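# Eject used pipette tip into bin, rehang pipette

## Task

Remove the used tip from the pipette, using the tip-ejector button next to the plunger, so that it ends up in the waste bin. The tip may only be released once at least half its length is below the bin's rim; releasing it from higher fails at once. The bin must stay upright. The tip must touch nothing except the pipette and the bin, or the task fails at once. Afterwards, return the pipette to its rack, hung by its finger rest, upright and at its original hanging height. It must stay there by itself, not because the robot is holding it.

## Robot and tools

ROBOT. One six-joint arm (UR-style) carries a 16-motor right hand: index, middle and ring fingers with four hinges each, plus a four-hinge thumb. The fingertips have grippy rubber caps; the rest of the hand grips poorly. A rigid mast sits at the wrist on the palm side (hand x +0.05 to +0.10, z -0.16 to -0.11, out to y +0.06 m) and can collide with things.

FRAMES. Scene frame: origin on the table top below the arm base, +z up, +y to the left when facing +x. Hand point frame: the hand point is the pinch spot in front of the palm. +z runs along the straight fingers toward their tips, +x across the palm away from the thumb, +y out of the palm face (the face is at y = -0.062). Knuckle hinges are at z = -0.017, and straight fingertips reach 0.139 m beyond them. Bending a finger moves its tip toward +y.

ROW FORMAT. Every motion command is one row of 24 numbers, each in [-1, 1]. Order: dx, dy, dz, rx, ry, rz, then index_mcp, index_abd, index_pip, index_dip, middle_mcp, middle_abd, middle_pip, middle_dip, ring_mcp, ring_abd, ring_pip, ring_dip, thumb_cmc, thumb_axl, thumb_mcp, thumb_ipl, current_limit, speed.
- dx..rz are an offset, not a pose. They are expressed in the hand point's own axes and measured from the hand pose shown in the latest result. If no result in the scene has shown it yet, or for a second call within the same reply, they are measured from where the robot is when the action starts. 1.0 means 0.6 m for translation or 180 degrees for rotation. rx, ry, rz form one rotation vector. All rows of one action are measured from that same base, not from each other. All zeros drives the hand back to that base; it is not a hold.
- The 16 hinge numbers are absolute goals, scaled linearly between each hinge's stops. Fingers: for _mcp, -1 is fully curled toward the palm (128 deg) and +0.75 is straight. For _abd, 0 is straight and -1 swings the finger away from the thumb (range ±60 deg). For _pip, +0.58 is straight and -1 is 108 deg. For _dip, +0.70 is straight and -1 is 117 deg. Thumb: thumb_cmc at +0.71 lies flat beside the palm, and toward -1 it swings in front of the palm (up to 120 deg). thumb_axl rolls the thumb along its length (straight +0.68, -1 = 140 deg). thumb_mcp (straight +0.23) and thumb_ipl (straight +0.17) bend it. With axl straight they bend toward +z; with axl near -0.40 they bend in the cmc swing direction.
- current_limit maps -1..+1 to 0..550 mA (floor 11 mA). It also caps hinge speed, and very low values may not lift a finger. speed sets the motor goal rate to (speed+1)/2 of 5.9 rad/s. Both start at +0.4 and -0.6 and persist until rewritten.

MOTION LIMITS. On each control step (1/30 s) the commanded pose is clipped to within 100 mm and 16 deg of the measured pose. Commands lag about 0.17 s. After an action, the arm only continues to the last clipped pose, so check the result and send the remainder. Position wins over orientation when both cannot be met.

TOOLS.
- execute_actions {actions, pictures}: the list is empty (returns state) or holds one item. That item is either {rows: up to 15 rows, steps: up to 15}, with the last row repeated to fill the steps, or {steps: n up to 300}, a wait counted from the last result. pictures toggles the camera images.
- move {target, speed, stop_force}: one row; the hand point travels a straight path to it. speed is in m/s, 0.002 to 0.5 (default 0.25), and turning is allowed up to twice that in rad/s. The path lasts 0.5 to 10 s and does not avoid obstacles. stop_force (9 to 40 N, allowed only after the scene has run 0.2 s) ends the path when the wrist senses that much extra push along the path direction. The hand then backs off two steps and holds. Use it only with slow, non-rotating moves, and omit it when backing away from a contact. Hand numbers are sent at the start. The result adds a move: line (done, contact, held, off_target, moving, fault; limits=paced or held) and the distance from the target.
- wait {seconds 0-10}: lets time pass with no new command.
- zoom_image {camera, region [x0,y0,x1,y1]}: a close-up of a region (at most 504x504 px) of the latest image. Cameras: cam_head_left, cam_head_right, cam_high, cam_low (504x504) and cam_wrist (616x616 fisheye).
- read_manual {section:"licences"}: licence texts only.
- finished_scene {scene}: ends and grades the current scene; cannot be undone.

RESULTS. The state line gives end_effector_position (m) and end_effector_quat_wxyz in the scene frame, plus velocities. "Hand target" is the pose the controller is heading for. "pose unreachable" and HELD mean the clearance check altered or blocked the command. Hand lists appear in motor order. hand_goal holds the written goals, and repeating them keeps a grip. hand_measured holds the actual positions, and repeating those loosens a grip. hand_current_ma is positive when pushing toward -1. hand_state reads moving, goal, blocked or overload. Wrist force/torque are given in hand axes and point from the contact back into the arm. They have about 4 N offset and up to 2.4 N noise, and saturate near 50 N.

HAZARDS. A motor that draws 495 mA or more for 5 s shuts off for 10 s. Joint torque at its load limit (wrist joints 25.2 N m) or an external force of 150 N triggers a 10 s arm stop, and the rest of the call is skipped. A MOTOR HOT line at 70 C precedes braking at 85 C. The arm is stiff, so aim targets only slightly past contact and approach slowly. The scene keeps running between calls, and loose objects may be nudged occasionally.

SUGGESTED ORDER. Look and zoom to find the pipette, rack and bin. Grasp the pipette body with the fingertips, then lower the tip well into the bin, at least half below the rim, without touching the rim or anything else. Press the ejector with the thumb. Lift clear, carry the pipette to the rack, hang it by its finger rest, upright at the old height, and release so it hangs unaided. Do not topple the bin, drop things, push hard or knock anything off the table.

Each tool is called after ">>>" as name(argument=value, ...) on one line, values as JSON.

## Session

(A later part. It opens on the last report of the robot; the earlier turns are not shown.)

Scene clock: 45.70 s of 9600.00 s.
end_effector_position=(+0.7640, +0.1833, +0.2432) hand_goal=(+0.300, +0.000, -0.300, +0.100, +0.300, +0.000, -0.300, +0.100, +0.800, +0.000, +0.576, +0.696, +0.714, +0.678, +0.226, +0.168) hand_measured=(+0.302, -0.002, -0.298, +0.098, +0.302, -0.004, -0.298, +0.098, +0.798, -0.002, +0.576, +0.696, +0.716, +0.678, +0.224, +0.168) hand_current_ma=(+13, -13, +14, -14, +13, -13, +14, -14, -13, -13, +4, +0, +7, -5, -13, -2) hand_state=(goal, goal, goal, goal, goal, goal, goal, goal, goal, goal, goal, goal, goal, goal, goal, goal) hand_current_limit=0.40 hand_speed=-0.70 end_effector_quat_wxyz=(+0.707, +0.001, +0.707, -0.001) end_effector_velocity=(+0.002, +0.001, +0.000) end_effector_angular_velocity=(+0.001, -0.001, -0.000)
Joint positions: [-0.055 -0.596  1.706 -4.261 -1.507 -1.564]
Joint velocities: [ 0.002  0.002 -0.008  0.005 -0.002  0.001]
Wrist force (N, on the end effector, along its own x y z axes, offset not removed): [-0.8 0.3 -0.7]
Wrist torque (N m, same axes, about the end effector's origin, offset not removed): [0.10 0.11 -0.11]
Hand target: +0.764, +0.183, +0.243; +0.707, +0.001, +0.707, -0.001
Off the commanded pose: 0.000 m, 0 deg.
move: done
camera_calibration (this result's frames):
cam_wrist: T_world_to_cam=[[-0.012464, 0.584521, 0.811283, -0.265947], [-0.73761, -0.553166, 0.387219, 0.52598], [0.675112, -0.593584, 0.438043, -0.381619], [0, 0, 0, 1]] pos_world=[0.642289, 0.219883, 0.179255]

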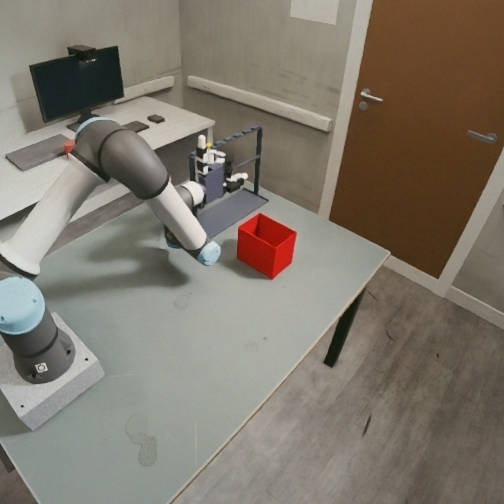

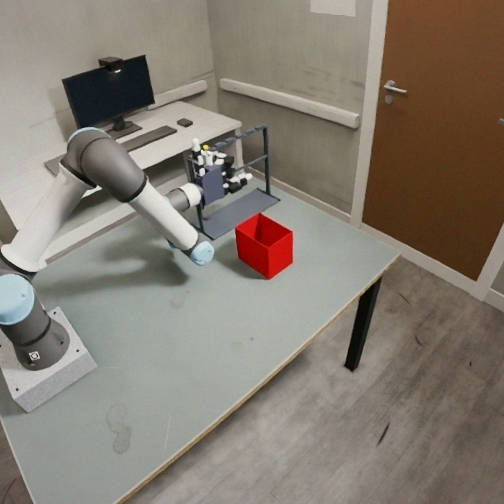

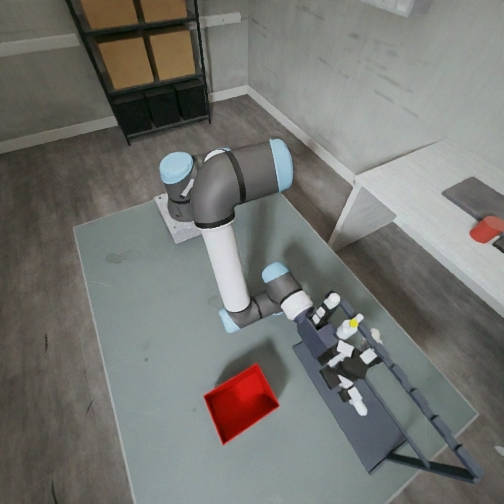

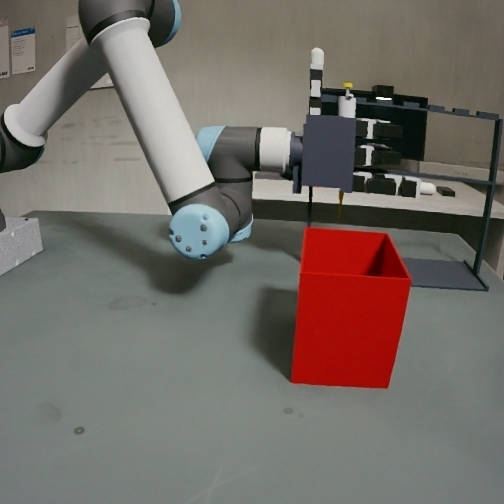

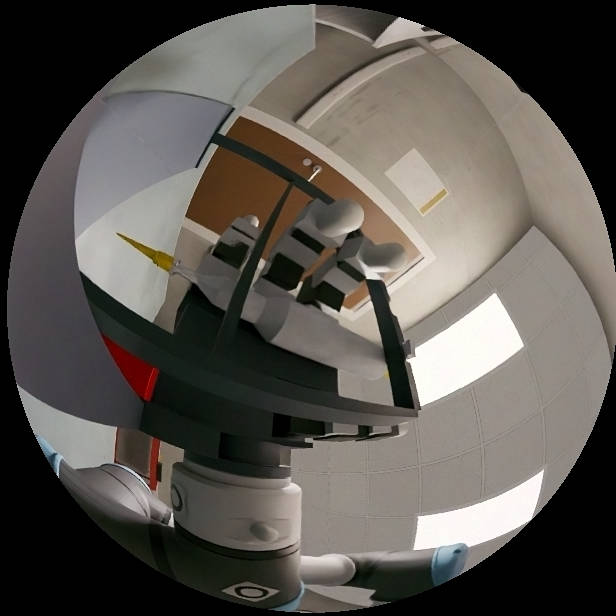

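>>> move(target=[0,-0.004,0.01,0,0,0,0.2,0,-0.6,0.1,0.2,0,-0.6,0.1,0.8,0,0.576,0.696,0.714,0.678,0.226,0.168,0.4,-0.7], speed=0.02)

>>> move(target=[0,0,0,0,0,0,0.1,0,-0.95,-0.2,0.1,0,-0.95,-0.2,0.8,0,0.576,0.696,0.714,0.678,0.226,0.168,0.6,-0.8])

>>> zoom_image(camera="cam_high", region=[280,270,410,400])

Scene clock: 49.80 s of 9600.00 s.
end_effector_position=(+0.7697, +0.1810, +0.2432) hand_goal=(+0.200, +0.000, -0.600, +0.100, +0.200, +0.000, -0.600, +0.100, +0.800, +0.000, +0.576, +0.696, +0.714, +0.678, +0.226, +0.168) hand_measured=(+0.202, -0.002, -0.598, +0.098, +0.202, -0.004, -0.598, +0.098, +0.798, -0.002, +0.576, +0.696, +0.716, +0.678, +0.224, +0.168) hand_current_ma=(+13, -13, +14, -14, +13, -13, +14, -14, -12, -13, +4, +0, +7, -5, -13, -2) hand_state=(goal, goal, goal, goal, goal, goal, goal, goal, goal, goal, goal, goal, goal, goal, goal, goal) hand_current_limit=0.40 hand_speed=-0.70 end_effector_quat_wxyz=(+0.707, +0.001, +0.707, -0.001) end_effector_velocity=(+0.002, -0.000, -0.000) end_effector_angular_velocity=(-0.000, -0.001, +0.001)
Joint positions: [-0.059 -0.59   1.689 -4.249 -1.503 -1.564]
Joint velocities: [-0.001  0.002 -0.005  0.002  0.001 -0.   ]
Wrist force (N, on the end effector, along its own x y z axes, offset not removed): [-1.4 0.1 -1.7]
Wrist torque (N m, same axes, about the end effector's origin, offset not removed): [0.05 0.13 -0.10]
Hand target: +0.770, +0.181, +0.243; +0.707, +0.001, +0.707, -0.001
Off the commanded pose: 0.000 m, 0 deg.
After step 90, 0.37 s passed at rest.
move: done
camera_calibration (this result's frames):
cam_wrist: T_world_to_cam=[[-0.0124609, 0.584547, 0.811264, -0.264512], [-0.737609, -0.553153, 0.387239, 0.528961], [0.675113, -0.59357, 0.43806, -0.386902], [0, 0, 0, 1]] pos_world=[0.648073, 0.217563, 0.179241]

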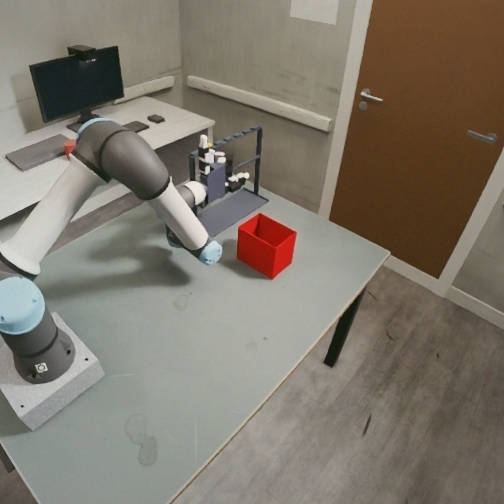

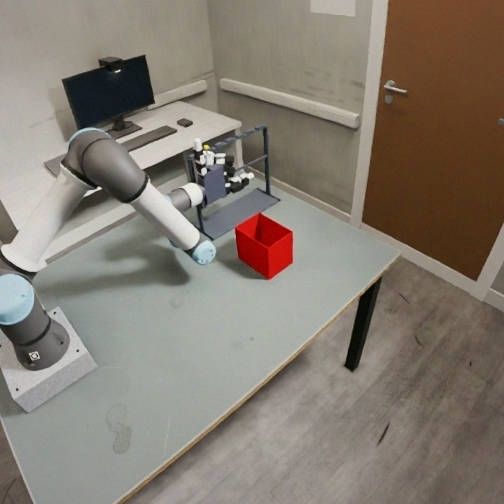

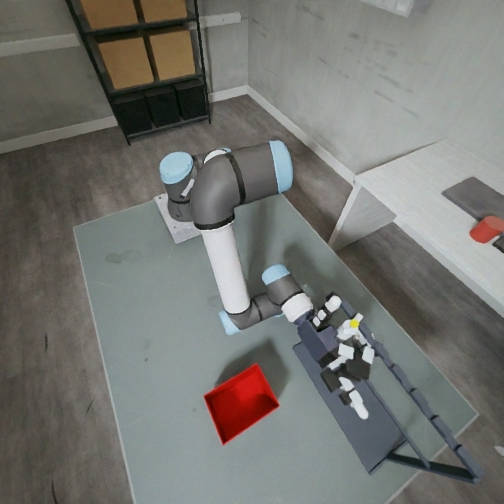

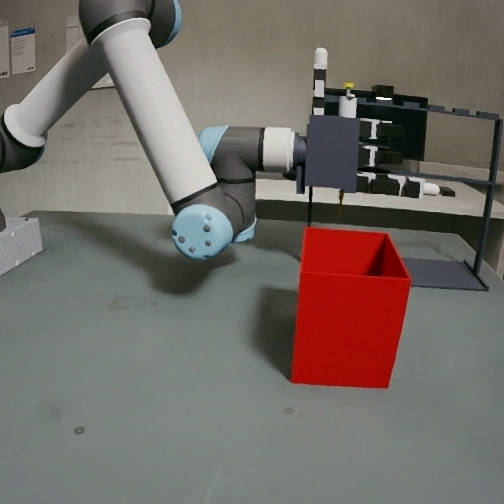

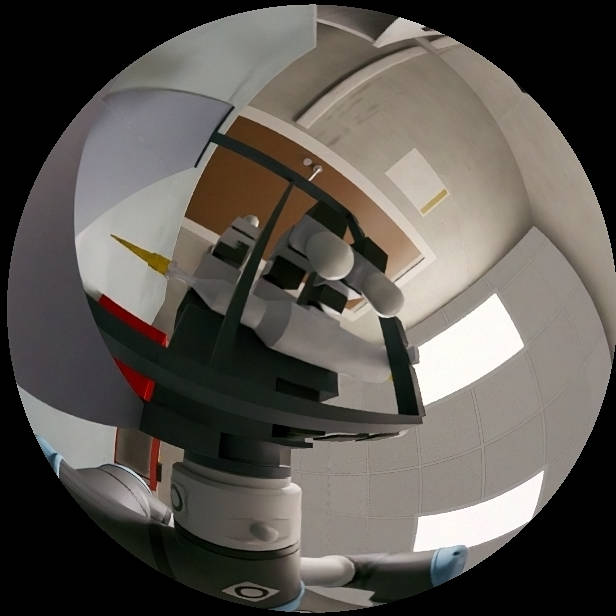

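Scene clock: 50.63 s of 9600.00 s.
end_effector_position=(+0.7698, +0.1810, +0.2431) hand_goal=(+0.100, +0.000, -0.950, -0.200, +0.100, +0.000, -0.950, -0.200, +0.800, +0.000, +0.576, +0.696, +0.714, +0.678, +0.226, +0.168) hand_measured=(+0.130, -0.002, -0.762, -0.106, +0.130, -0.004, -0.760, -0.104, +0.798, -0.002, +0.576, +0.696, +0.716, +0.678, +0.224, +0.168) hand_current_ma=(+157, -13, +440, +440, +168, -13, +440, +440, -12, -13, +4, +0, +7, -5, -13, -2) hand_state=(blocked, goal, blocked, blocked, blocked, goal, blocked, blocked, goal, goal, goal, goal, goal, goal, goal, goal) hand_current_limit=0.60 hand_speed=-0.80 end_effector_quat_wxyz=(+0.707, +0.001, +0.707, -0.001) end_effector_velocity=(-0.000, -0.000, -0.000) end_effector_angular_velocity=(-0.000, -0.001, -0.001)
Joint positions: [-0.059 -0.59   1.689 -4.249 -1.503 -1.564]
Joint velocities: [-0.     0.     0.    -0.002 -0.    -0.   ]
Wrist force (N, on the end effector, along its own x y z axes, offset not removed): [-1.6 -1.1 -2.1]
Wrist torque (N m, same axes, about the end effector's origin, offset not removed): [-0.13 0.19 -0.17]
Hand target: +0.770, +0.181, +0.243; +0.707, +0.001, +0.707, -0.001
Off the commanded pose: 0.000 m, 0 deg.
move: done
camera_calibration (this result's frames):
cam_wrist: T_world_to_cam=[[-0.0124226, 0.584545, 0.811266, -0.264489], [-0.737594, -0.553152, 0.38727, 0.528949], [0.67513, -0.593574, 0.438029, -0.386908], [0, 0, 0, 1]] pos_world=[0.648077, 0.217536, 0.179202]

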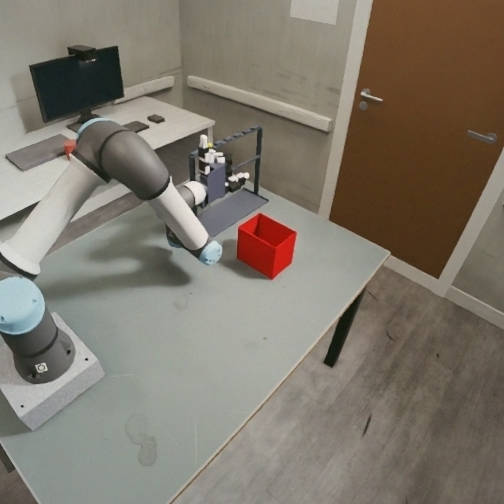

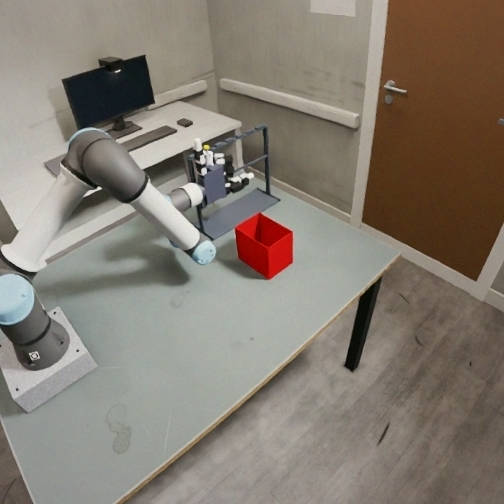

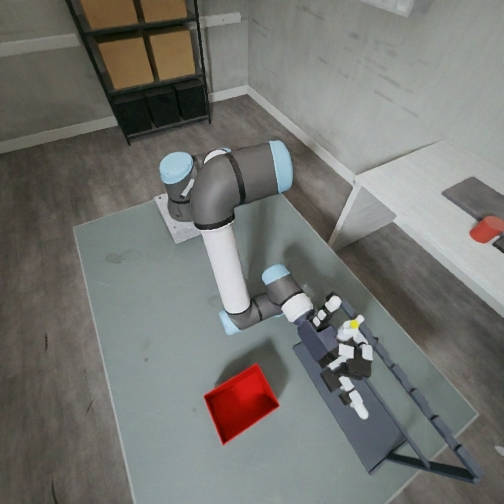

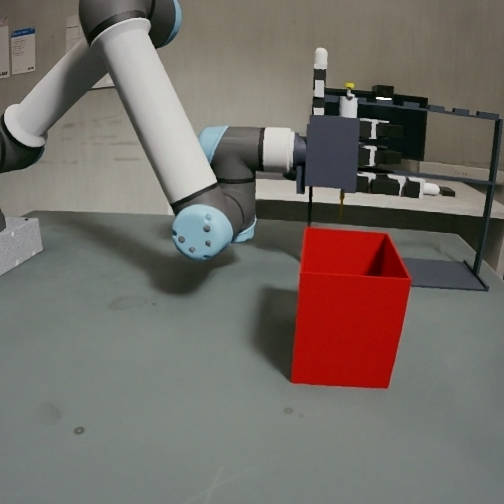

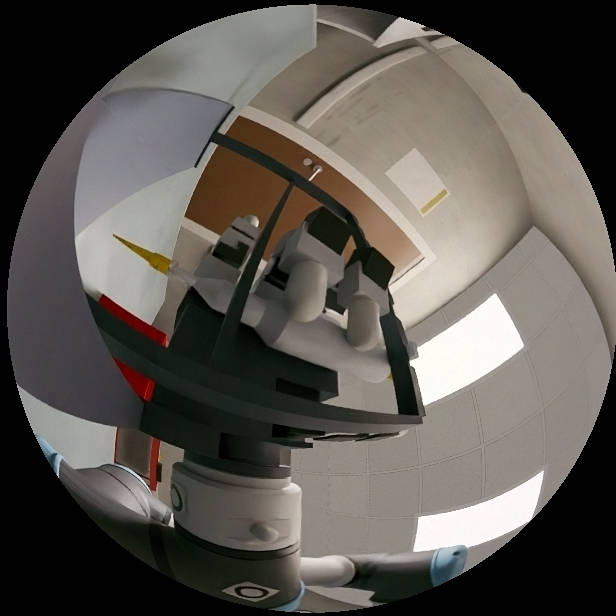

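Region (280, 270, 410, 400) of cam_high's 504x504 image, scaled by 3.877, with more detail than that image has.

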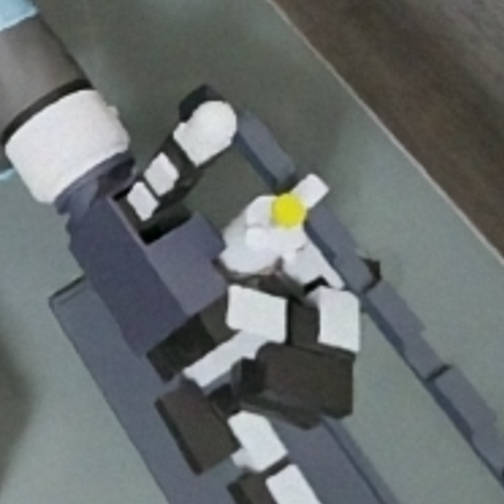

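>>> move(target=[-0.02,0,-0.004,0,0,0,0.1,0,-0.95,-0.2,0.1,0,-0.95,-0.2,0.8,0,0.576,0.696,0.714,0.678,0.226,0.168,0.6,-0.8], speed=0.015)

>>> zoom_image(camera="cam_wrist", region=[320,240,480,430])

>>> zoom_image(camera="cam_low", region=[300,40,420,160])

Scene clock: 54.67 s of 9600.00 s.
end_effector_position=(+0.7674, +0.1810, +0.2549) hand_goal=(+0.100, +0.000, -0.950, -0.200, +0.100, +0.000, -0.950, -0.200, +0.800, +0.000, +0.576, +0.696, +0.714, +0.678, +0.226, +0.168) hand_measured=(+0.134, -0.002, -0.762, -0.110, +0.134, -0.004, -0.760, -0.110, +0.798, -0.002, +0.576, +0.696, +0.716, +0.678, +0.224, +0.168) hand_current_ma=(+179, -13, +440, +440, +188, -13, +440, +440, -12, -13, +4, +0, +7, -5, -13, -2) hand_state=(blocked, goal, blocked, blocked, blocked, goal, blocked, blocked, goal, goal, goal, goal, goal, goal, goal, goal) hand_current_limit=0.60 hand_speed=-0.80 end_effector_quat_wxyz=(+0.707, +0.001, +0.707, -0.001) end_effector_velocity=(-0.001, +0.000, +0.003) end_effector_angular_velocity=(-0.000, -0.001, +0.001)
Joint positions: [-0.06  -0.617  1.704 -4.237 -1.503 -1.564]
Joint velocities: [ 0.    -0.005  0.003  0.001  0.001 -0.   ]
Wrist force (N, on the end effector, along its own x y z axes, offset not removed): [0.3 -1.7 -0.6]
Wrist torque (N m, same axes, about the end effector's origin, offset not removed): [-0.36 0.00 -0.03]
Hand target: +0.767, +0.181, +0.255; +0.707, +0.001, +0.707, -0.001
Off the commanded pose: 0.000 m, 0 deg.
move: done
camera_calibration (this result's frames):
cam_wrist: T_world_to_cam=[[-0.0124393, 0.58455, 0.811263, -0.274036], [-0.7376, -0.553151, 0.38726, 0.522681], [0.675124, -0.59357, 0.438045, -0.390496], [0, 0, 0, 1]] pos_world=[0.645754, 0.217522, 0.190956]

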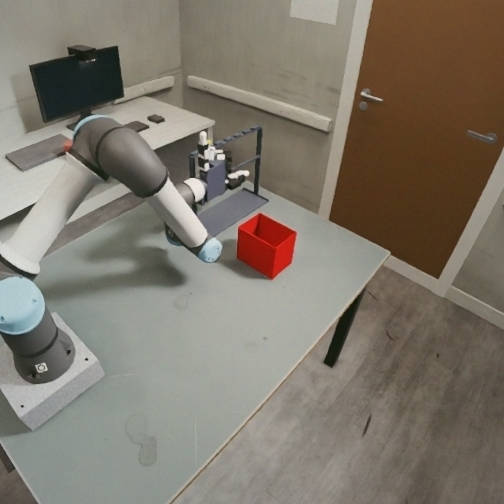

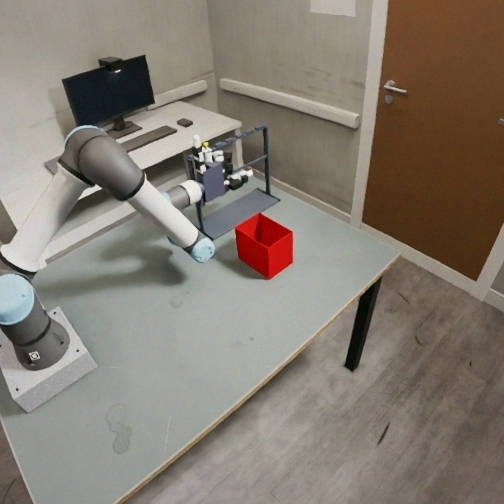

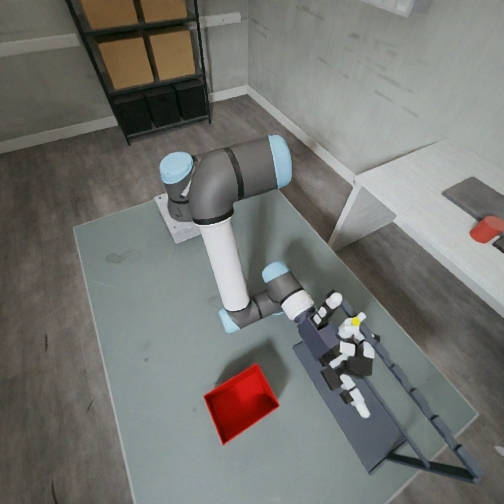

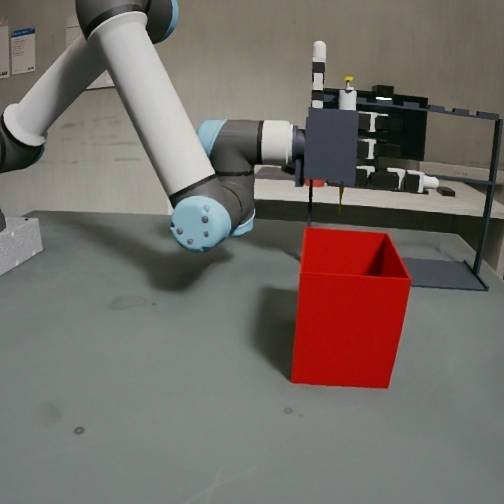

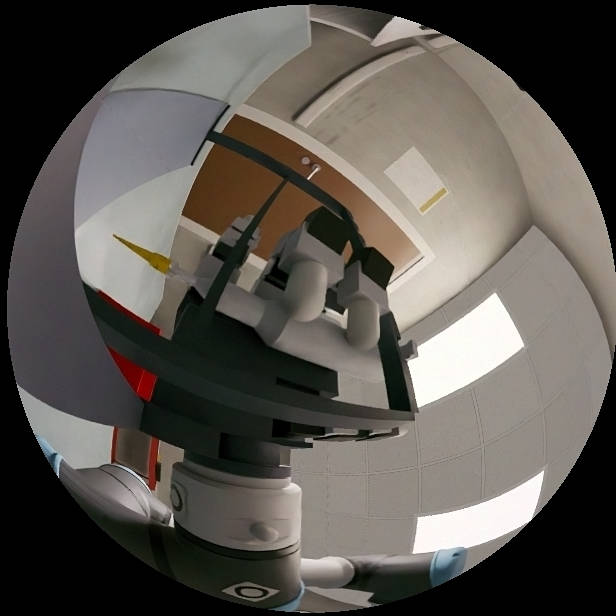

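Region (320, 240, 480, 430) of cam_wrist's 616x616 image, scaled by 2.653, with more detail than that image has; it fills the left 424 columns of this view, and the rest is white.

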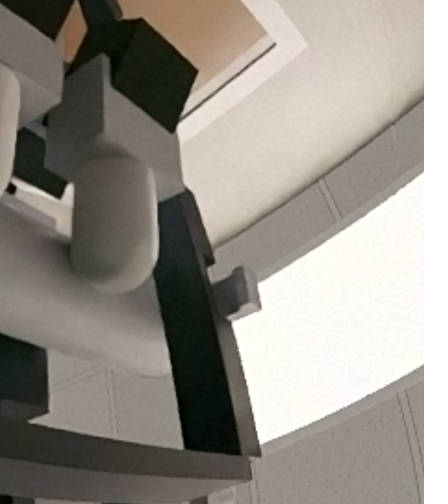

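Region (300, 40, 420, 160) of cam_low's 504x504 image, scaled by 4.200, with more detail than that image has.

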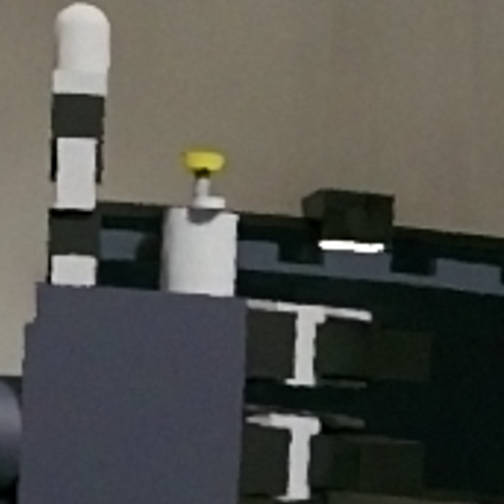

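>>> move(target=[0,-0.15,-0.005,0,0,0,0.1,0,-0.95,-0.2,0.1,0,-0.95,-0.2,0.8,0,0.576,0.696,0.714,0.678,0.226,0.168,0.6,-0.8], speed=0.04, stop_force=9)

Scene clock: 62.00 s of 9600.00 s.
end_effector_position=(+0.7643, +0.0912, +0.2547) hand_goal=(+0.100, +0.000, -0.950, -0.200, +0.100, +0.000, -0.950, -0.200, +0.800, +0.000, +0.576, +0.696, +0.714, +0.678, +0.226, +0.168) hand_measured=(+0.134, -0.002, -0.762, -0.110, +0.134, -0.004, -0.760, -0.110, +0.798, -0.002, +0.576, +0.696, +0.716, +0.678, +0.224, +0.168) hand_current_ma=(+179, -13, +440, +440, +188, -13, +440, +440, -12, -13, +4, +0, +7, -5, -13, -2) hand_state=(blocked, goal, blocked, blocked, blocked, goal, blocked, blocked, goal, goal, goal, goal, goal, goal, goal, goal) hand_current_limit=0.60 hand_speed=-0.80 end_effector_quat_wxyz=(+0.707, +0.001, +0.707, -0.001) end_effector_velocity=(+0.000, -0.003, -0.000) end_effector_angular_velocity=(-0.000, +0.001, -0.001)
Joint positions: [-0.231 -0.628  1.742 -4.264 -1.332 -1.563]
Joint velocities: [-0.006 -0.    -0.     0.001  0.005 -0.001]
Wrist force (N, on the end effector, along its own x y z axes, offset not removed): [1.1 -2.0 -1.3]
Wrist torque (N m, same axes, about the end effector's origin, offset not removed): [-0.34 0.04 -0.03]
Hand target: +0.764, +0.091, +0.255; +0.707, +0.001, +0.707, -0.001
Off the commanded pose: 0.000 m, 0 deg.
After step 90, 1.70 s passed at rest.
move: done
camera_calibration (this result's frames):
cam_wrist: T_world_to_cam=[[-0.012393, 0.58479, 0.81109, -0.221461], [-0.737593, -0.553024, 0.387455, 0.470739], [0.675132, -0.593453, 0.43819, -0.441661], [0, 0, 0, 1]] pos_world=[0.642649, 0.127732, 0.190766]

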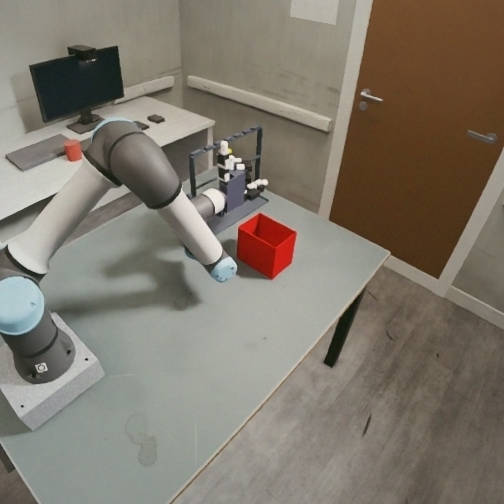

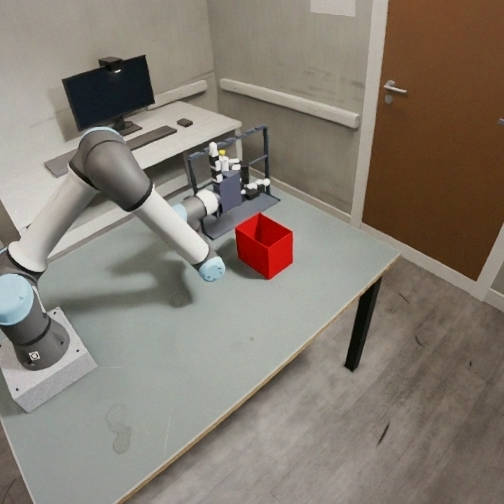

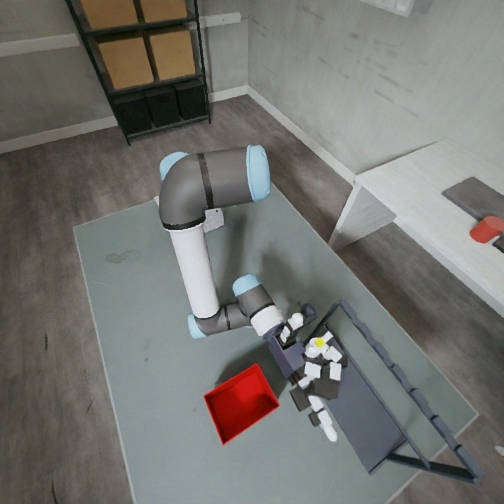

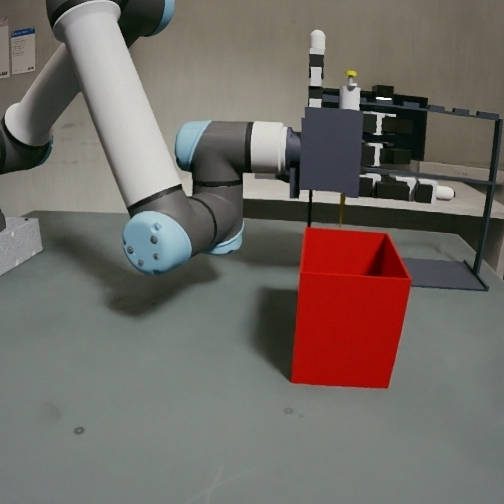

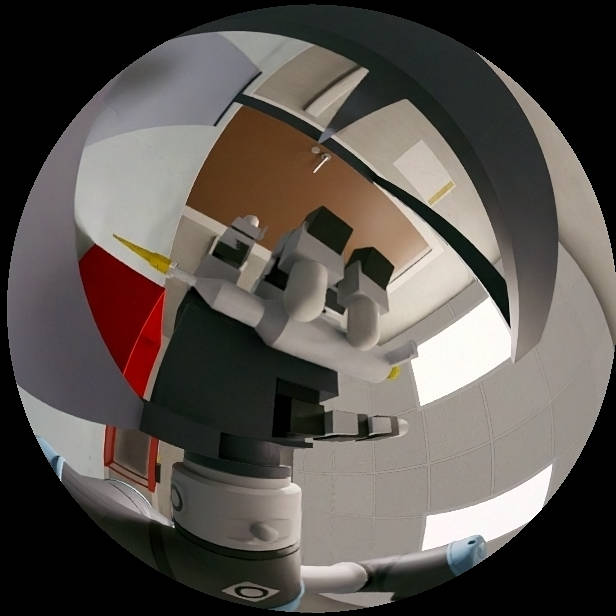

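>>> move(target=[-0.08,-0.06,0,0,0,0,0.1,0,-0.95,-0.2,0.1,0,-0.95,-0.2,0.8,0,0.576,0.696,0.714,0.678,0.226,0.168,0.6,-0.8], speed=0.1)

>>> move(target=[0,-0.237,0.01,0,0,0,0.1,0,-0.95,-0.2,0.1,0,-0.95,-0.2,0.8,0,0.576,0.696,0.714,0.678,0.226,0.168,0.6,-0.8], speed=0.12)

>>> move(target=[0.1,0,0,0,0,0,0.1,0,-0.95,-0.2,0.1,0,-0.95,-0.2,0.8,0,0.576,0.696,0.65,0.678,0.1,-0.5,0.6,-0.8], speed=0.06)

>>> zoom_image(camera="cam_high", region=[170,340,300,470])

Scene clock: 67.93 s of 9600.00 s.
end_effector_position=(+0.7644, +0.0552, +0.3025) hand_goal=(+0.100, +0.000, -0.950, -0.200, +0.100, +0.000, -0.950, -0.200, +0.800, +0.000, +0.576, +0.696, +0.714, +0.678, +0.226, +0.168) hand_measured=(+0.134, -0.002, -0.762, -0.110, +0.134, -0.004, -0.760, -0.110, +0.798, -0.002, +0.576, +0.696, +0.716, +0.678, +0.224, +0.168) hand_current_ma=(+180, -13, +440, +440, +189, -13, +440, +440, -12, -13, +4, +0, +7, -5, -13, -2) hand_state=(blocked, goal, blocked, blocked, blocked, goal, blocked, blocked, goal, goal, goal, goal, goal, goal, goal, goal) hand_current_limit=0.60 hand_speed=-0.80 end_effector_quat_wxyz=(+0.707, +0.001, +0.707, -0.001) end_effector_velocity=(+0.000, -0.001, +0.001) end_effector_angular_velocity=(+0.000, +0.002, +0.001)
Joint positions: [-0.298 -0.728  1.763 -4.186 -1.264 -1.562]
Joint velocities: [-0.002 -0.004  0.001  0.005  0.003 -0.   ]
Wrist force (N, on the end effector, along its own x y z axes, offset not removed): [1.3 -0.6 -2.2]
Wrist torque (N m, same axes, about the end effector's origin, offset not removed): [0.02 0.01 0.05]
Hand target: +0.764, +0.055, +0.303; +0.707, +0.001, +0.707, -0.001
Off the commanded pose: 0.000 m, 0 deg.
After step 90, 1.83 s passed at rest.
move: done
camera_calibration (this result's frames):
cam_wrist: T_world_to_cam=[[-0.0123768, 0.584815, 0.811072, -0.239197], [-0.737602, -0.552996, 0.387477, 0.432365], [0.675122, -0.593453, 0.438205, -0.483952], [0, 0, 0, 1]] pos_world=[0.64268, 0.0917792, 0.238545]

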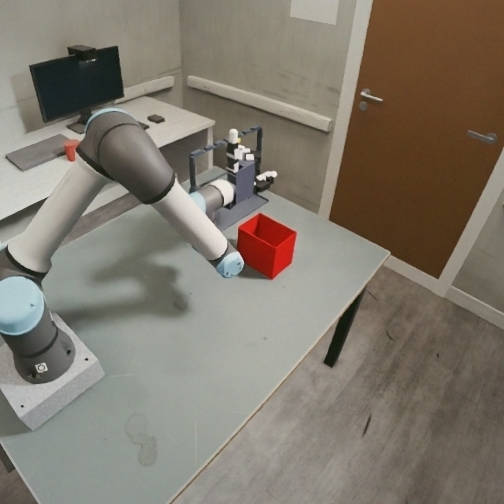

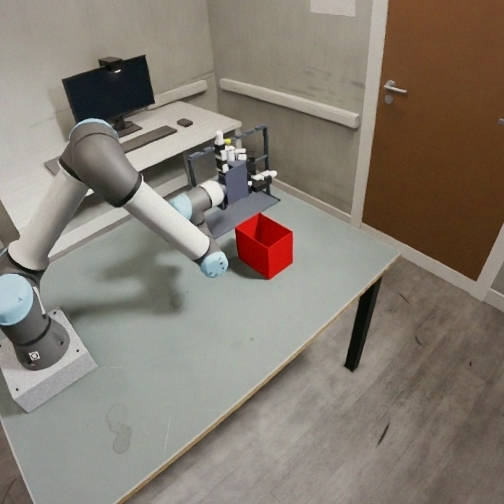

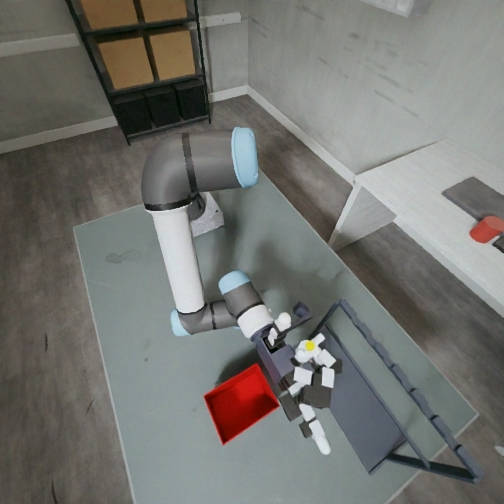

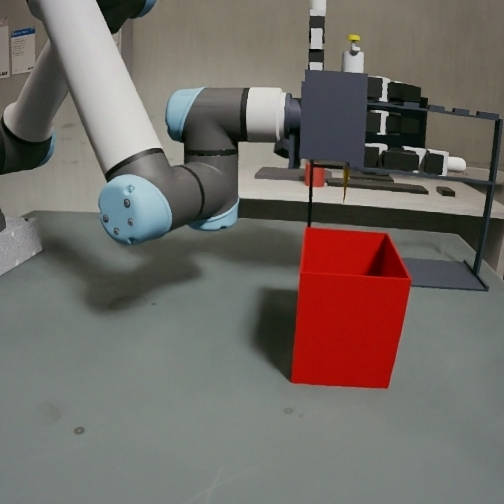

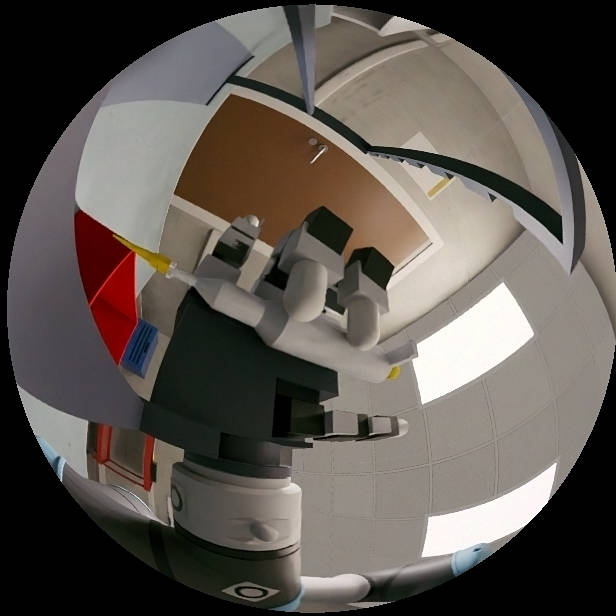

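Scene clock: 69.63 s of 9600.00 s.
end_effector_position=(+0.7701, -0.0867, +0.3022) hand_goal=(+0.100, +0.000, -0.950, -0.200, +0.100, +0.000, -0.950, -0.200, +0.800, +0.000, +0.576, +0.696, +0.714, +0.678, +0.226, +0.168) hand_measured=(+0.134, -0.002, -0.762, -0.112, +0.134, -0.004, -0.760, -0.110, +0.798, -0.002, +0.576, +0.696, +0.716, +0.678, +0.224, +0.168) hand_current_ma=(+181, -13, +440, +440, +190, -13, +440, +440, -10, -13, +4, +0, +7, -5, -13, -2) hand_state=(blocked, goal, blocked, blocked, blocked, goal, blocked, blocked, goal, goal, goal, goal, goal, goal, goal, goal) hand_current_limit=0.60 hand_speed=-0.80 end_effector_quat_wxyz=(+0.707, +0.001, +0.707, -0.001) end_effector_velocity=(+0.000, -0.002, +0.000) end_effector_angular_velocity=(-0.001, -0.001, +0.001)
Joint positions: [-0.537 -0.684  1.656 -4.124 -1.026 -1.56 ]
Joint velocities: [-0.003  0.002 -0.004  0.001  0.004 -0.   ]
Wrist force (N, on the end effector, along its own x y z axes, offset not removed): [2.4 -1.1 -2.8]
Wrist torque (N m, same axes, about the end effector's origin, offset not removed): [-0.07 -0.16 -0.06]
Hand target: +0.770, -0.087, +0.302; +0.707, +0.001, +0.707, -0.001
Off the commanded pose: 0.000 m, 0 deg.
move: done
camera_calibration (this result's frames):
cam_wrist: T_world_to_cam=[[-0.0122096, 0.585121, 0.810854, -0.155882], [-0.73756, -0.552817, 0.387812, 0.358082], [0.675171, -0.593319, 0.438312, -0.572005], [0, 0, 0, 1]] pos_world=[0.648405, -0.0502171, 0.238245]

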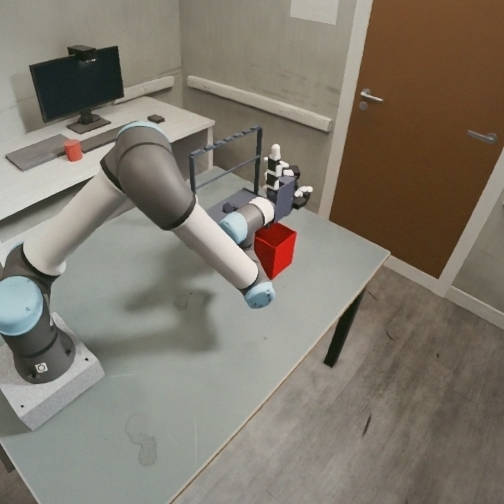

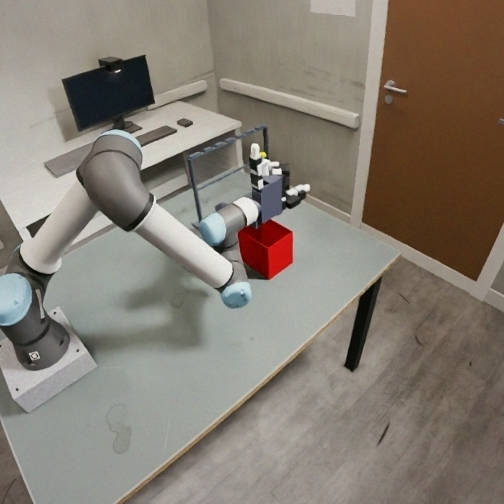

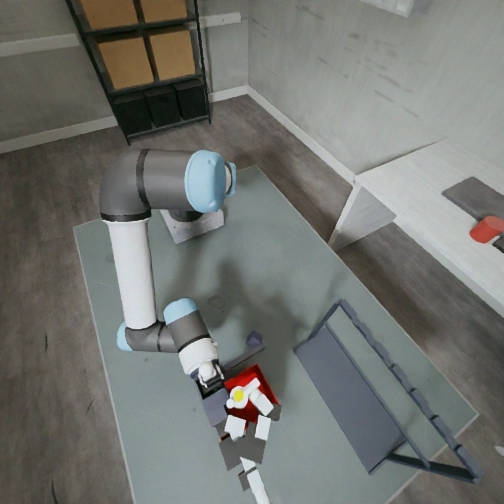

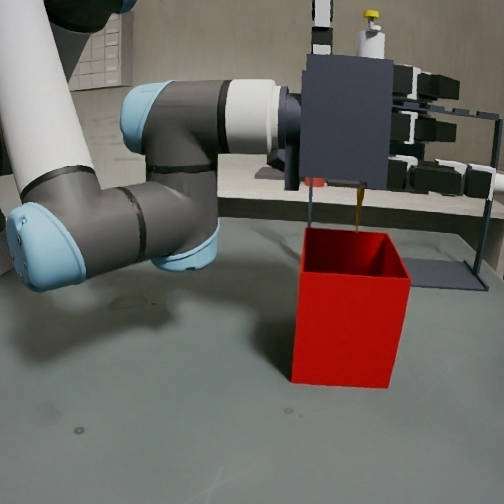

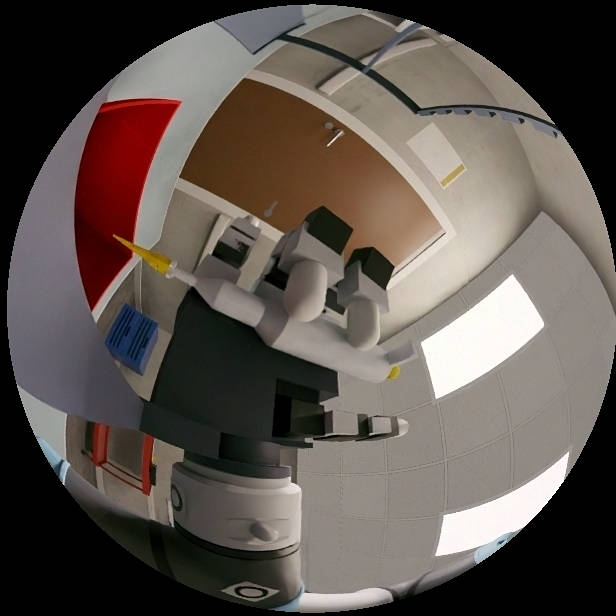

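Scene clock: 71.73 s of 9600.00 s.
end_effector_position=(+0.7700, -0.0866, +0.2421) hand_goal=(+0.100, +0.000, -0.950, -0.200, +0.100, +0.000, -0.950, -0.200, +0.800, +0.000, +0.576, +0.696, +0.650, +0.678, +0.100, -0.500) hand_measured=(+0.134, -0.002, -0.762, -0.112, +0.134, -0.004, -0.760, -0.110, +0.798, -0.004, +0.576, +0.696, +0.652, +0.678, +0.100, -0.500) hand_current_ma=(+181, -13, +440, +440, +190, -13, +440, +440, -10, -13, +4, +0, +11, -5, -2, +4) hand_state=(blocked, goal, blocked, blocked, blocked, goal, blocked, blocked, goal, goal, goal, goal, goal, goal, goal, goal) hand_current_limit=0.60 hand_speed=-0.80 end_effector_quat_wxyz=(+0.707, +0.001, +0.707, -0.001) end_effector_velocity=(+0.000, -0.000, -0.000) end_effector_angular_velocity=(+0.000, +0.002, -0.000)
Joint positions: [-0.536 -0.563  1.624 -4.213 -1.027 -1.56 ]
Joint velocities: [ 0.     0.    -0.     0.002 -0.    -0.001]
Wrist force (N, on the end effector, along its own x y z axes, offset not removed): [0.8 0.6 0.9]
Wrist torque (N m, same axes, about the end effector's origin, offset not removed): [-0.08 -0.08 -0.10]
Hand target: +0.770, -0.087, +0.242; +0.707, +0.001, +0.707, -0.001
Off the commanded pose: 0.000 m, 0 deg.
move: done
camera_calibration (this result's frames):
cam_wrist: T_world_to_cam=[[-0.0122106, 0.58512, 0.810855, -0.107255], [-0.737561, -0.552817, 0.387811, 0.381349], [0.67517, -0.593319, 0.438312, -0.545555], [0, 0, 0, 1]] pos_world=[0.648301, -0.0501149, 0.1782]

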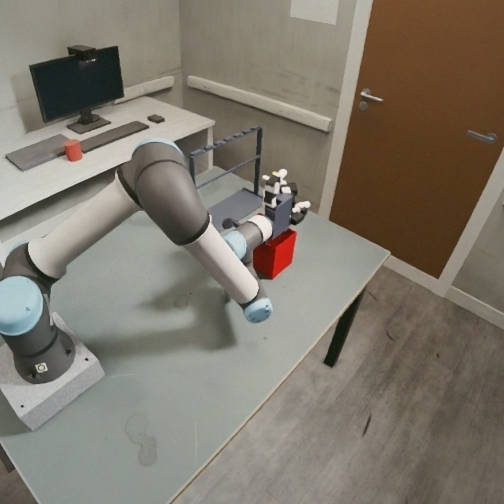

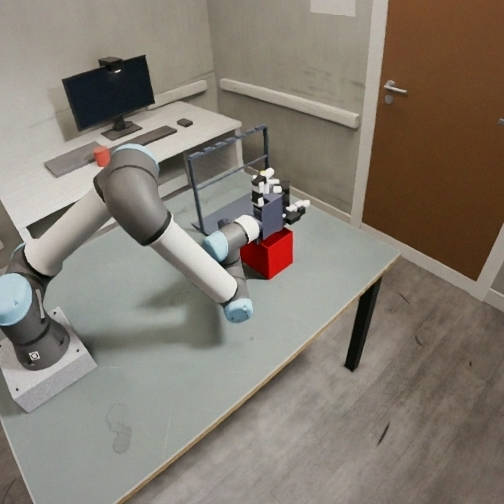

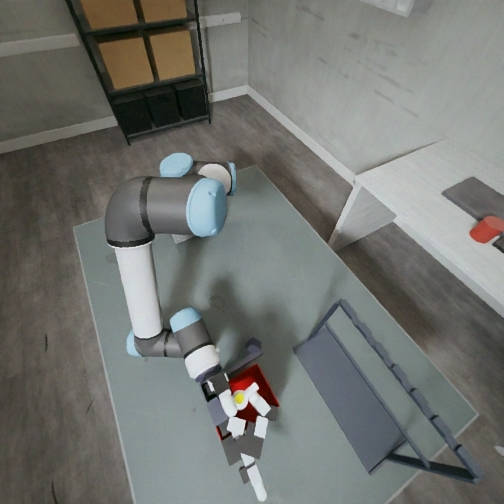

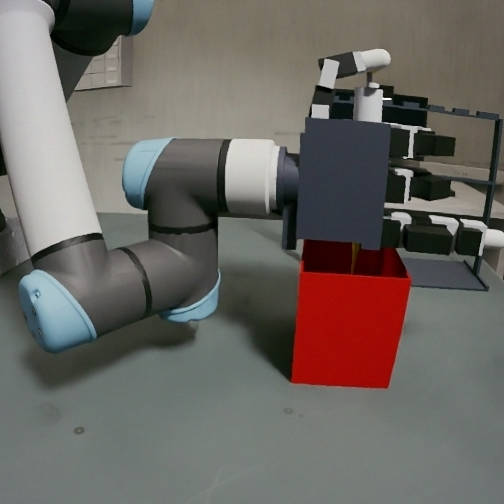

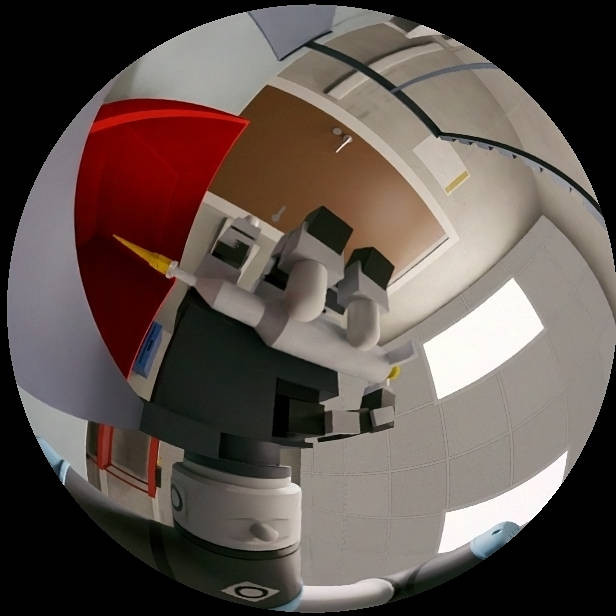

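Region (170, 340, 300, 470) of cam_high's 504x504 image, scaled by 3.877, with more detail than that image has.

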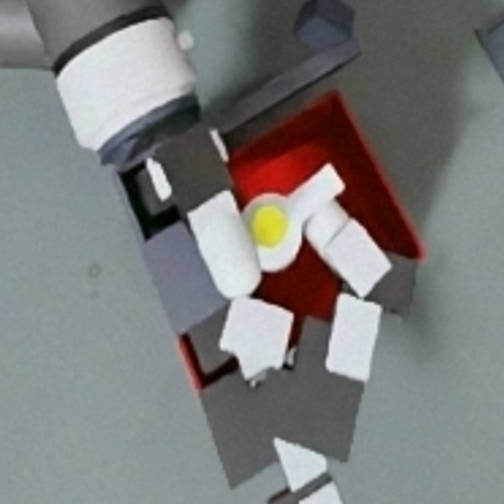

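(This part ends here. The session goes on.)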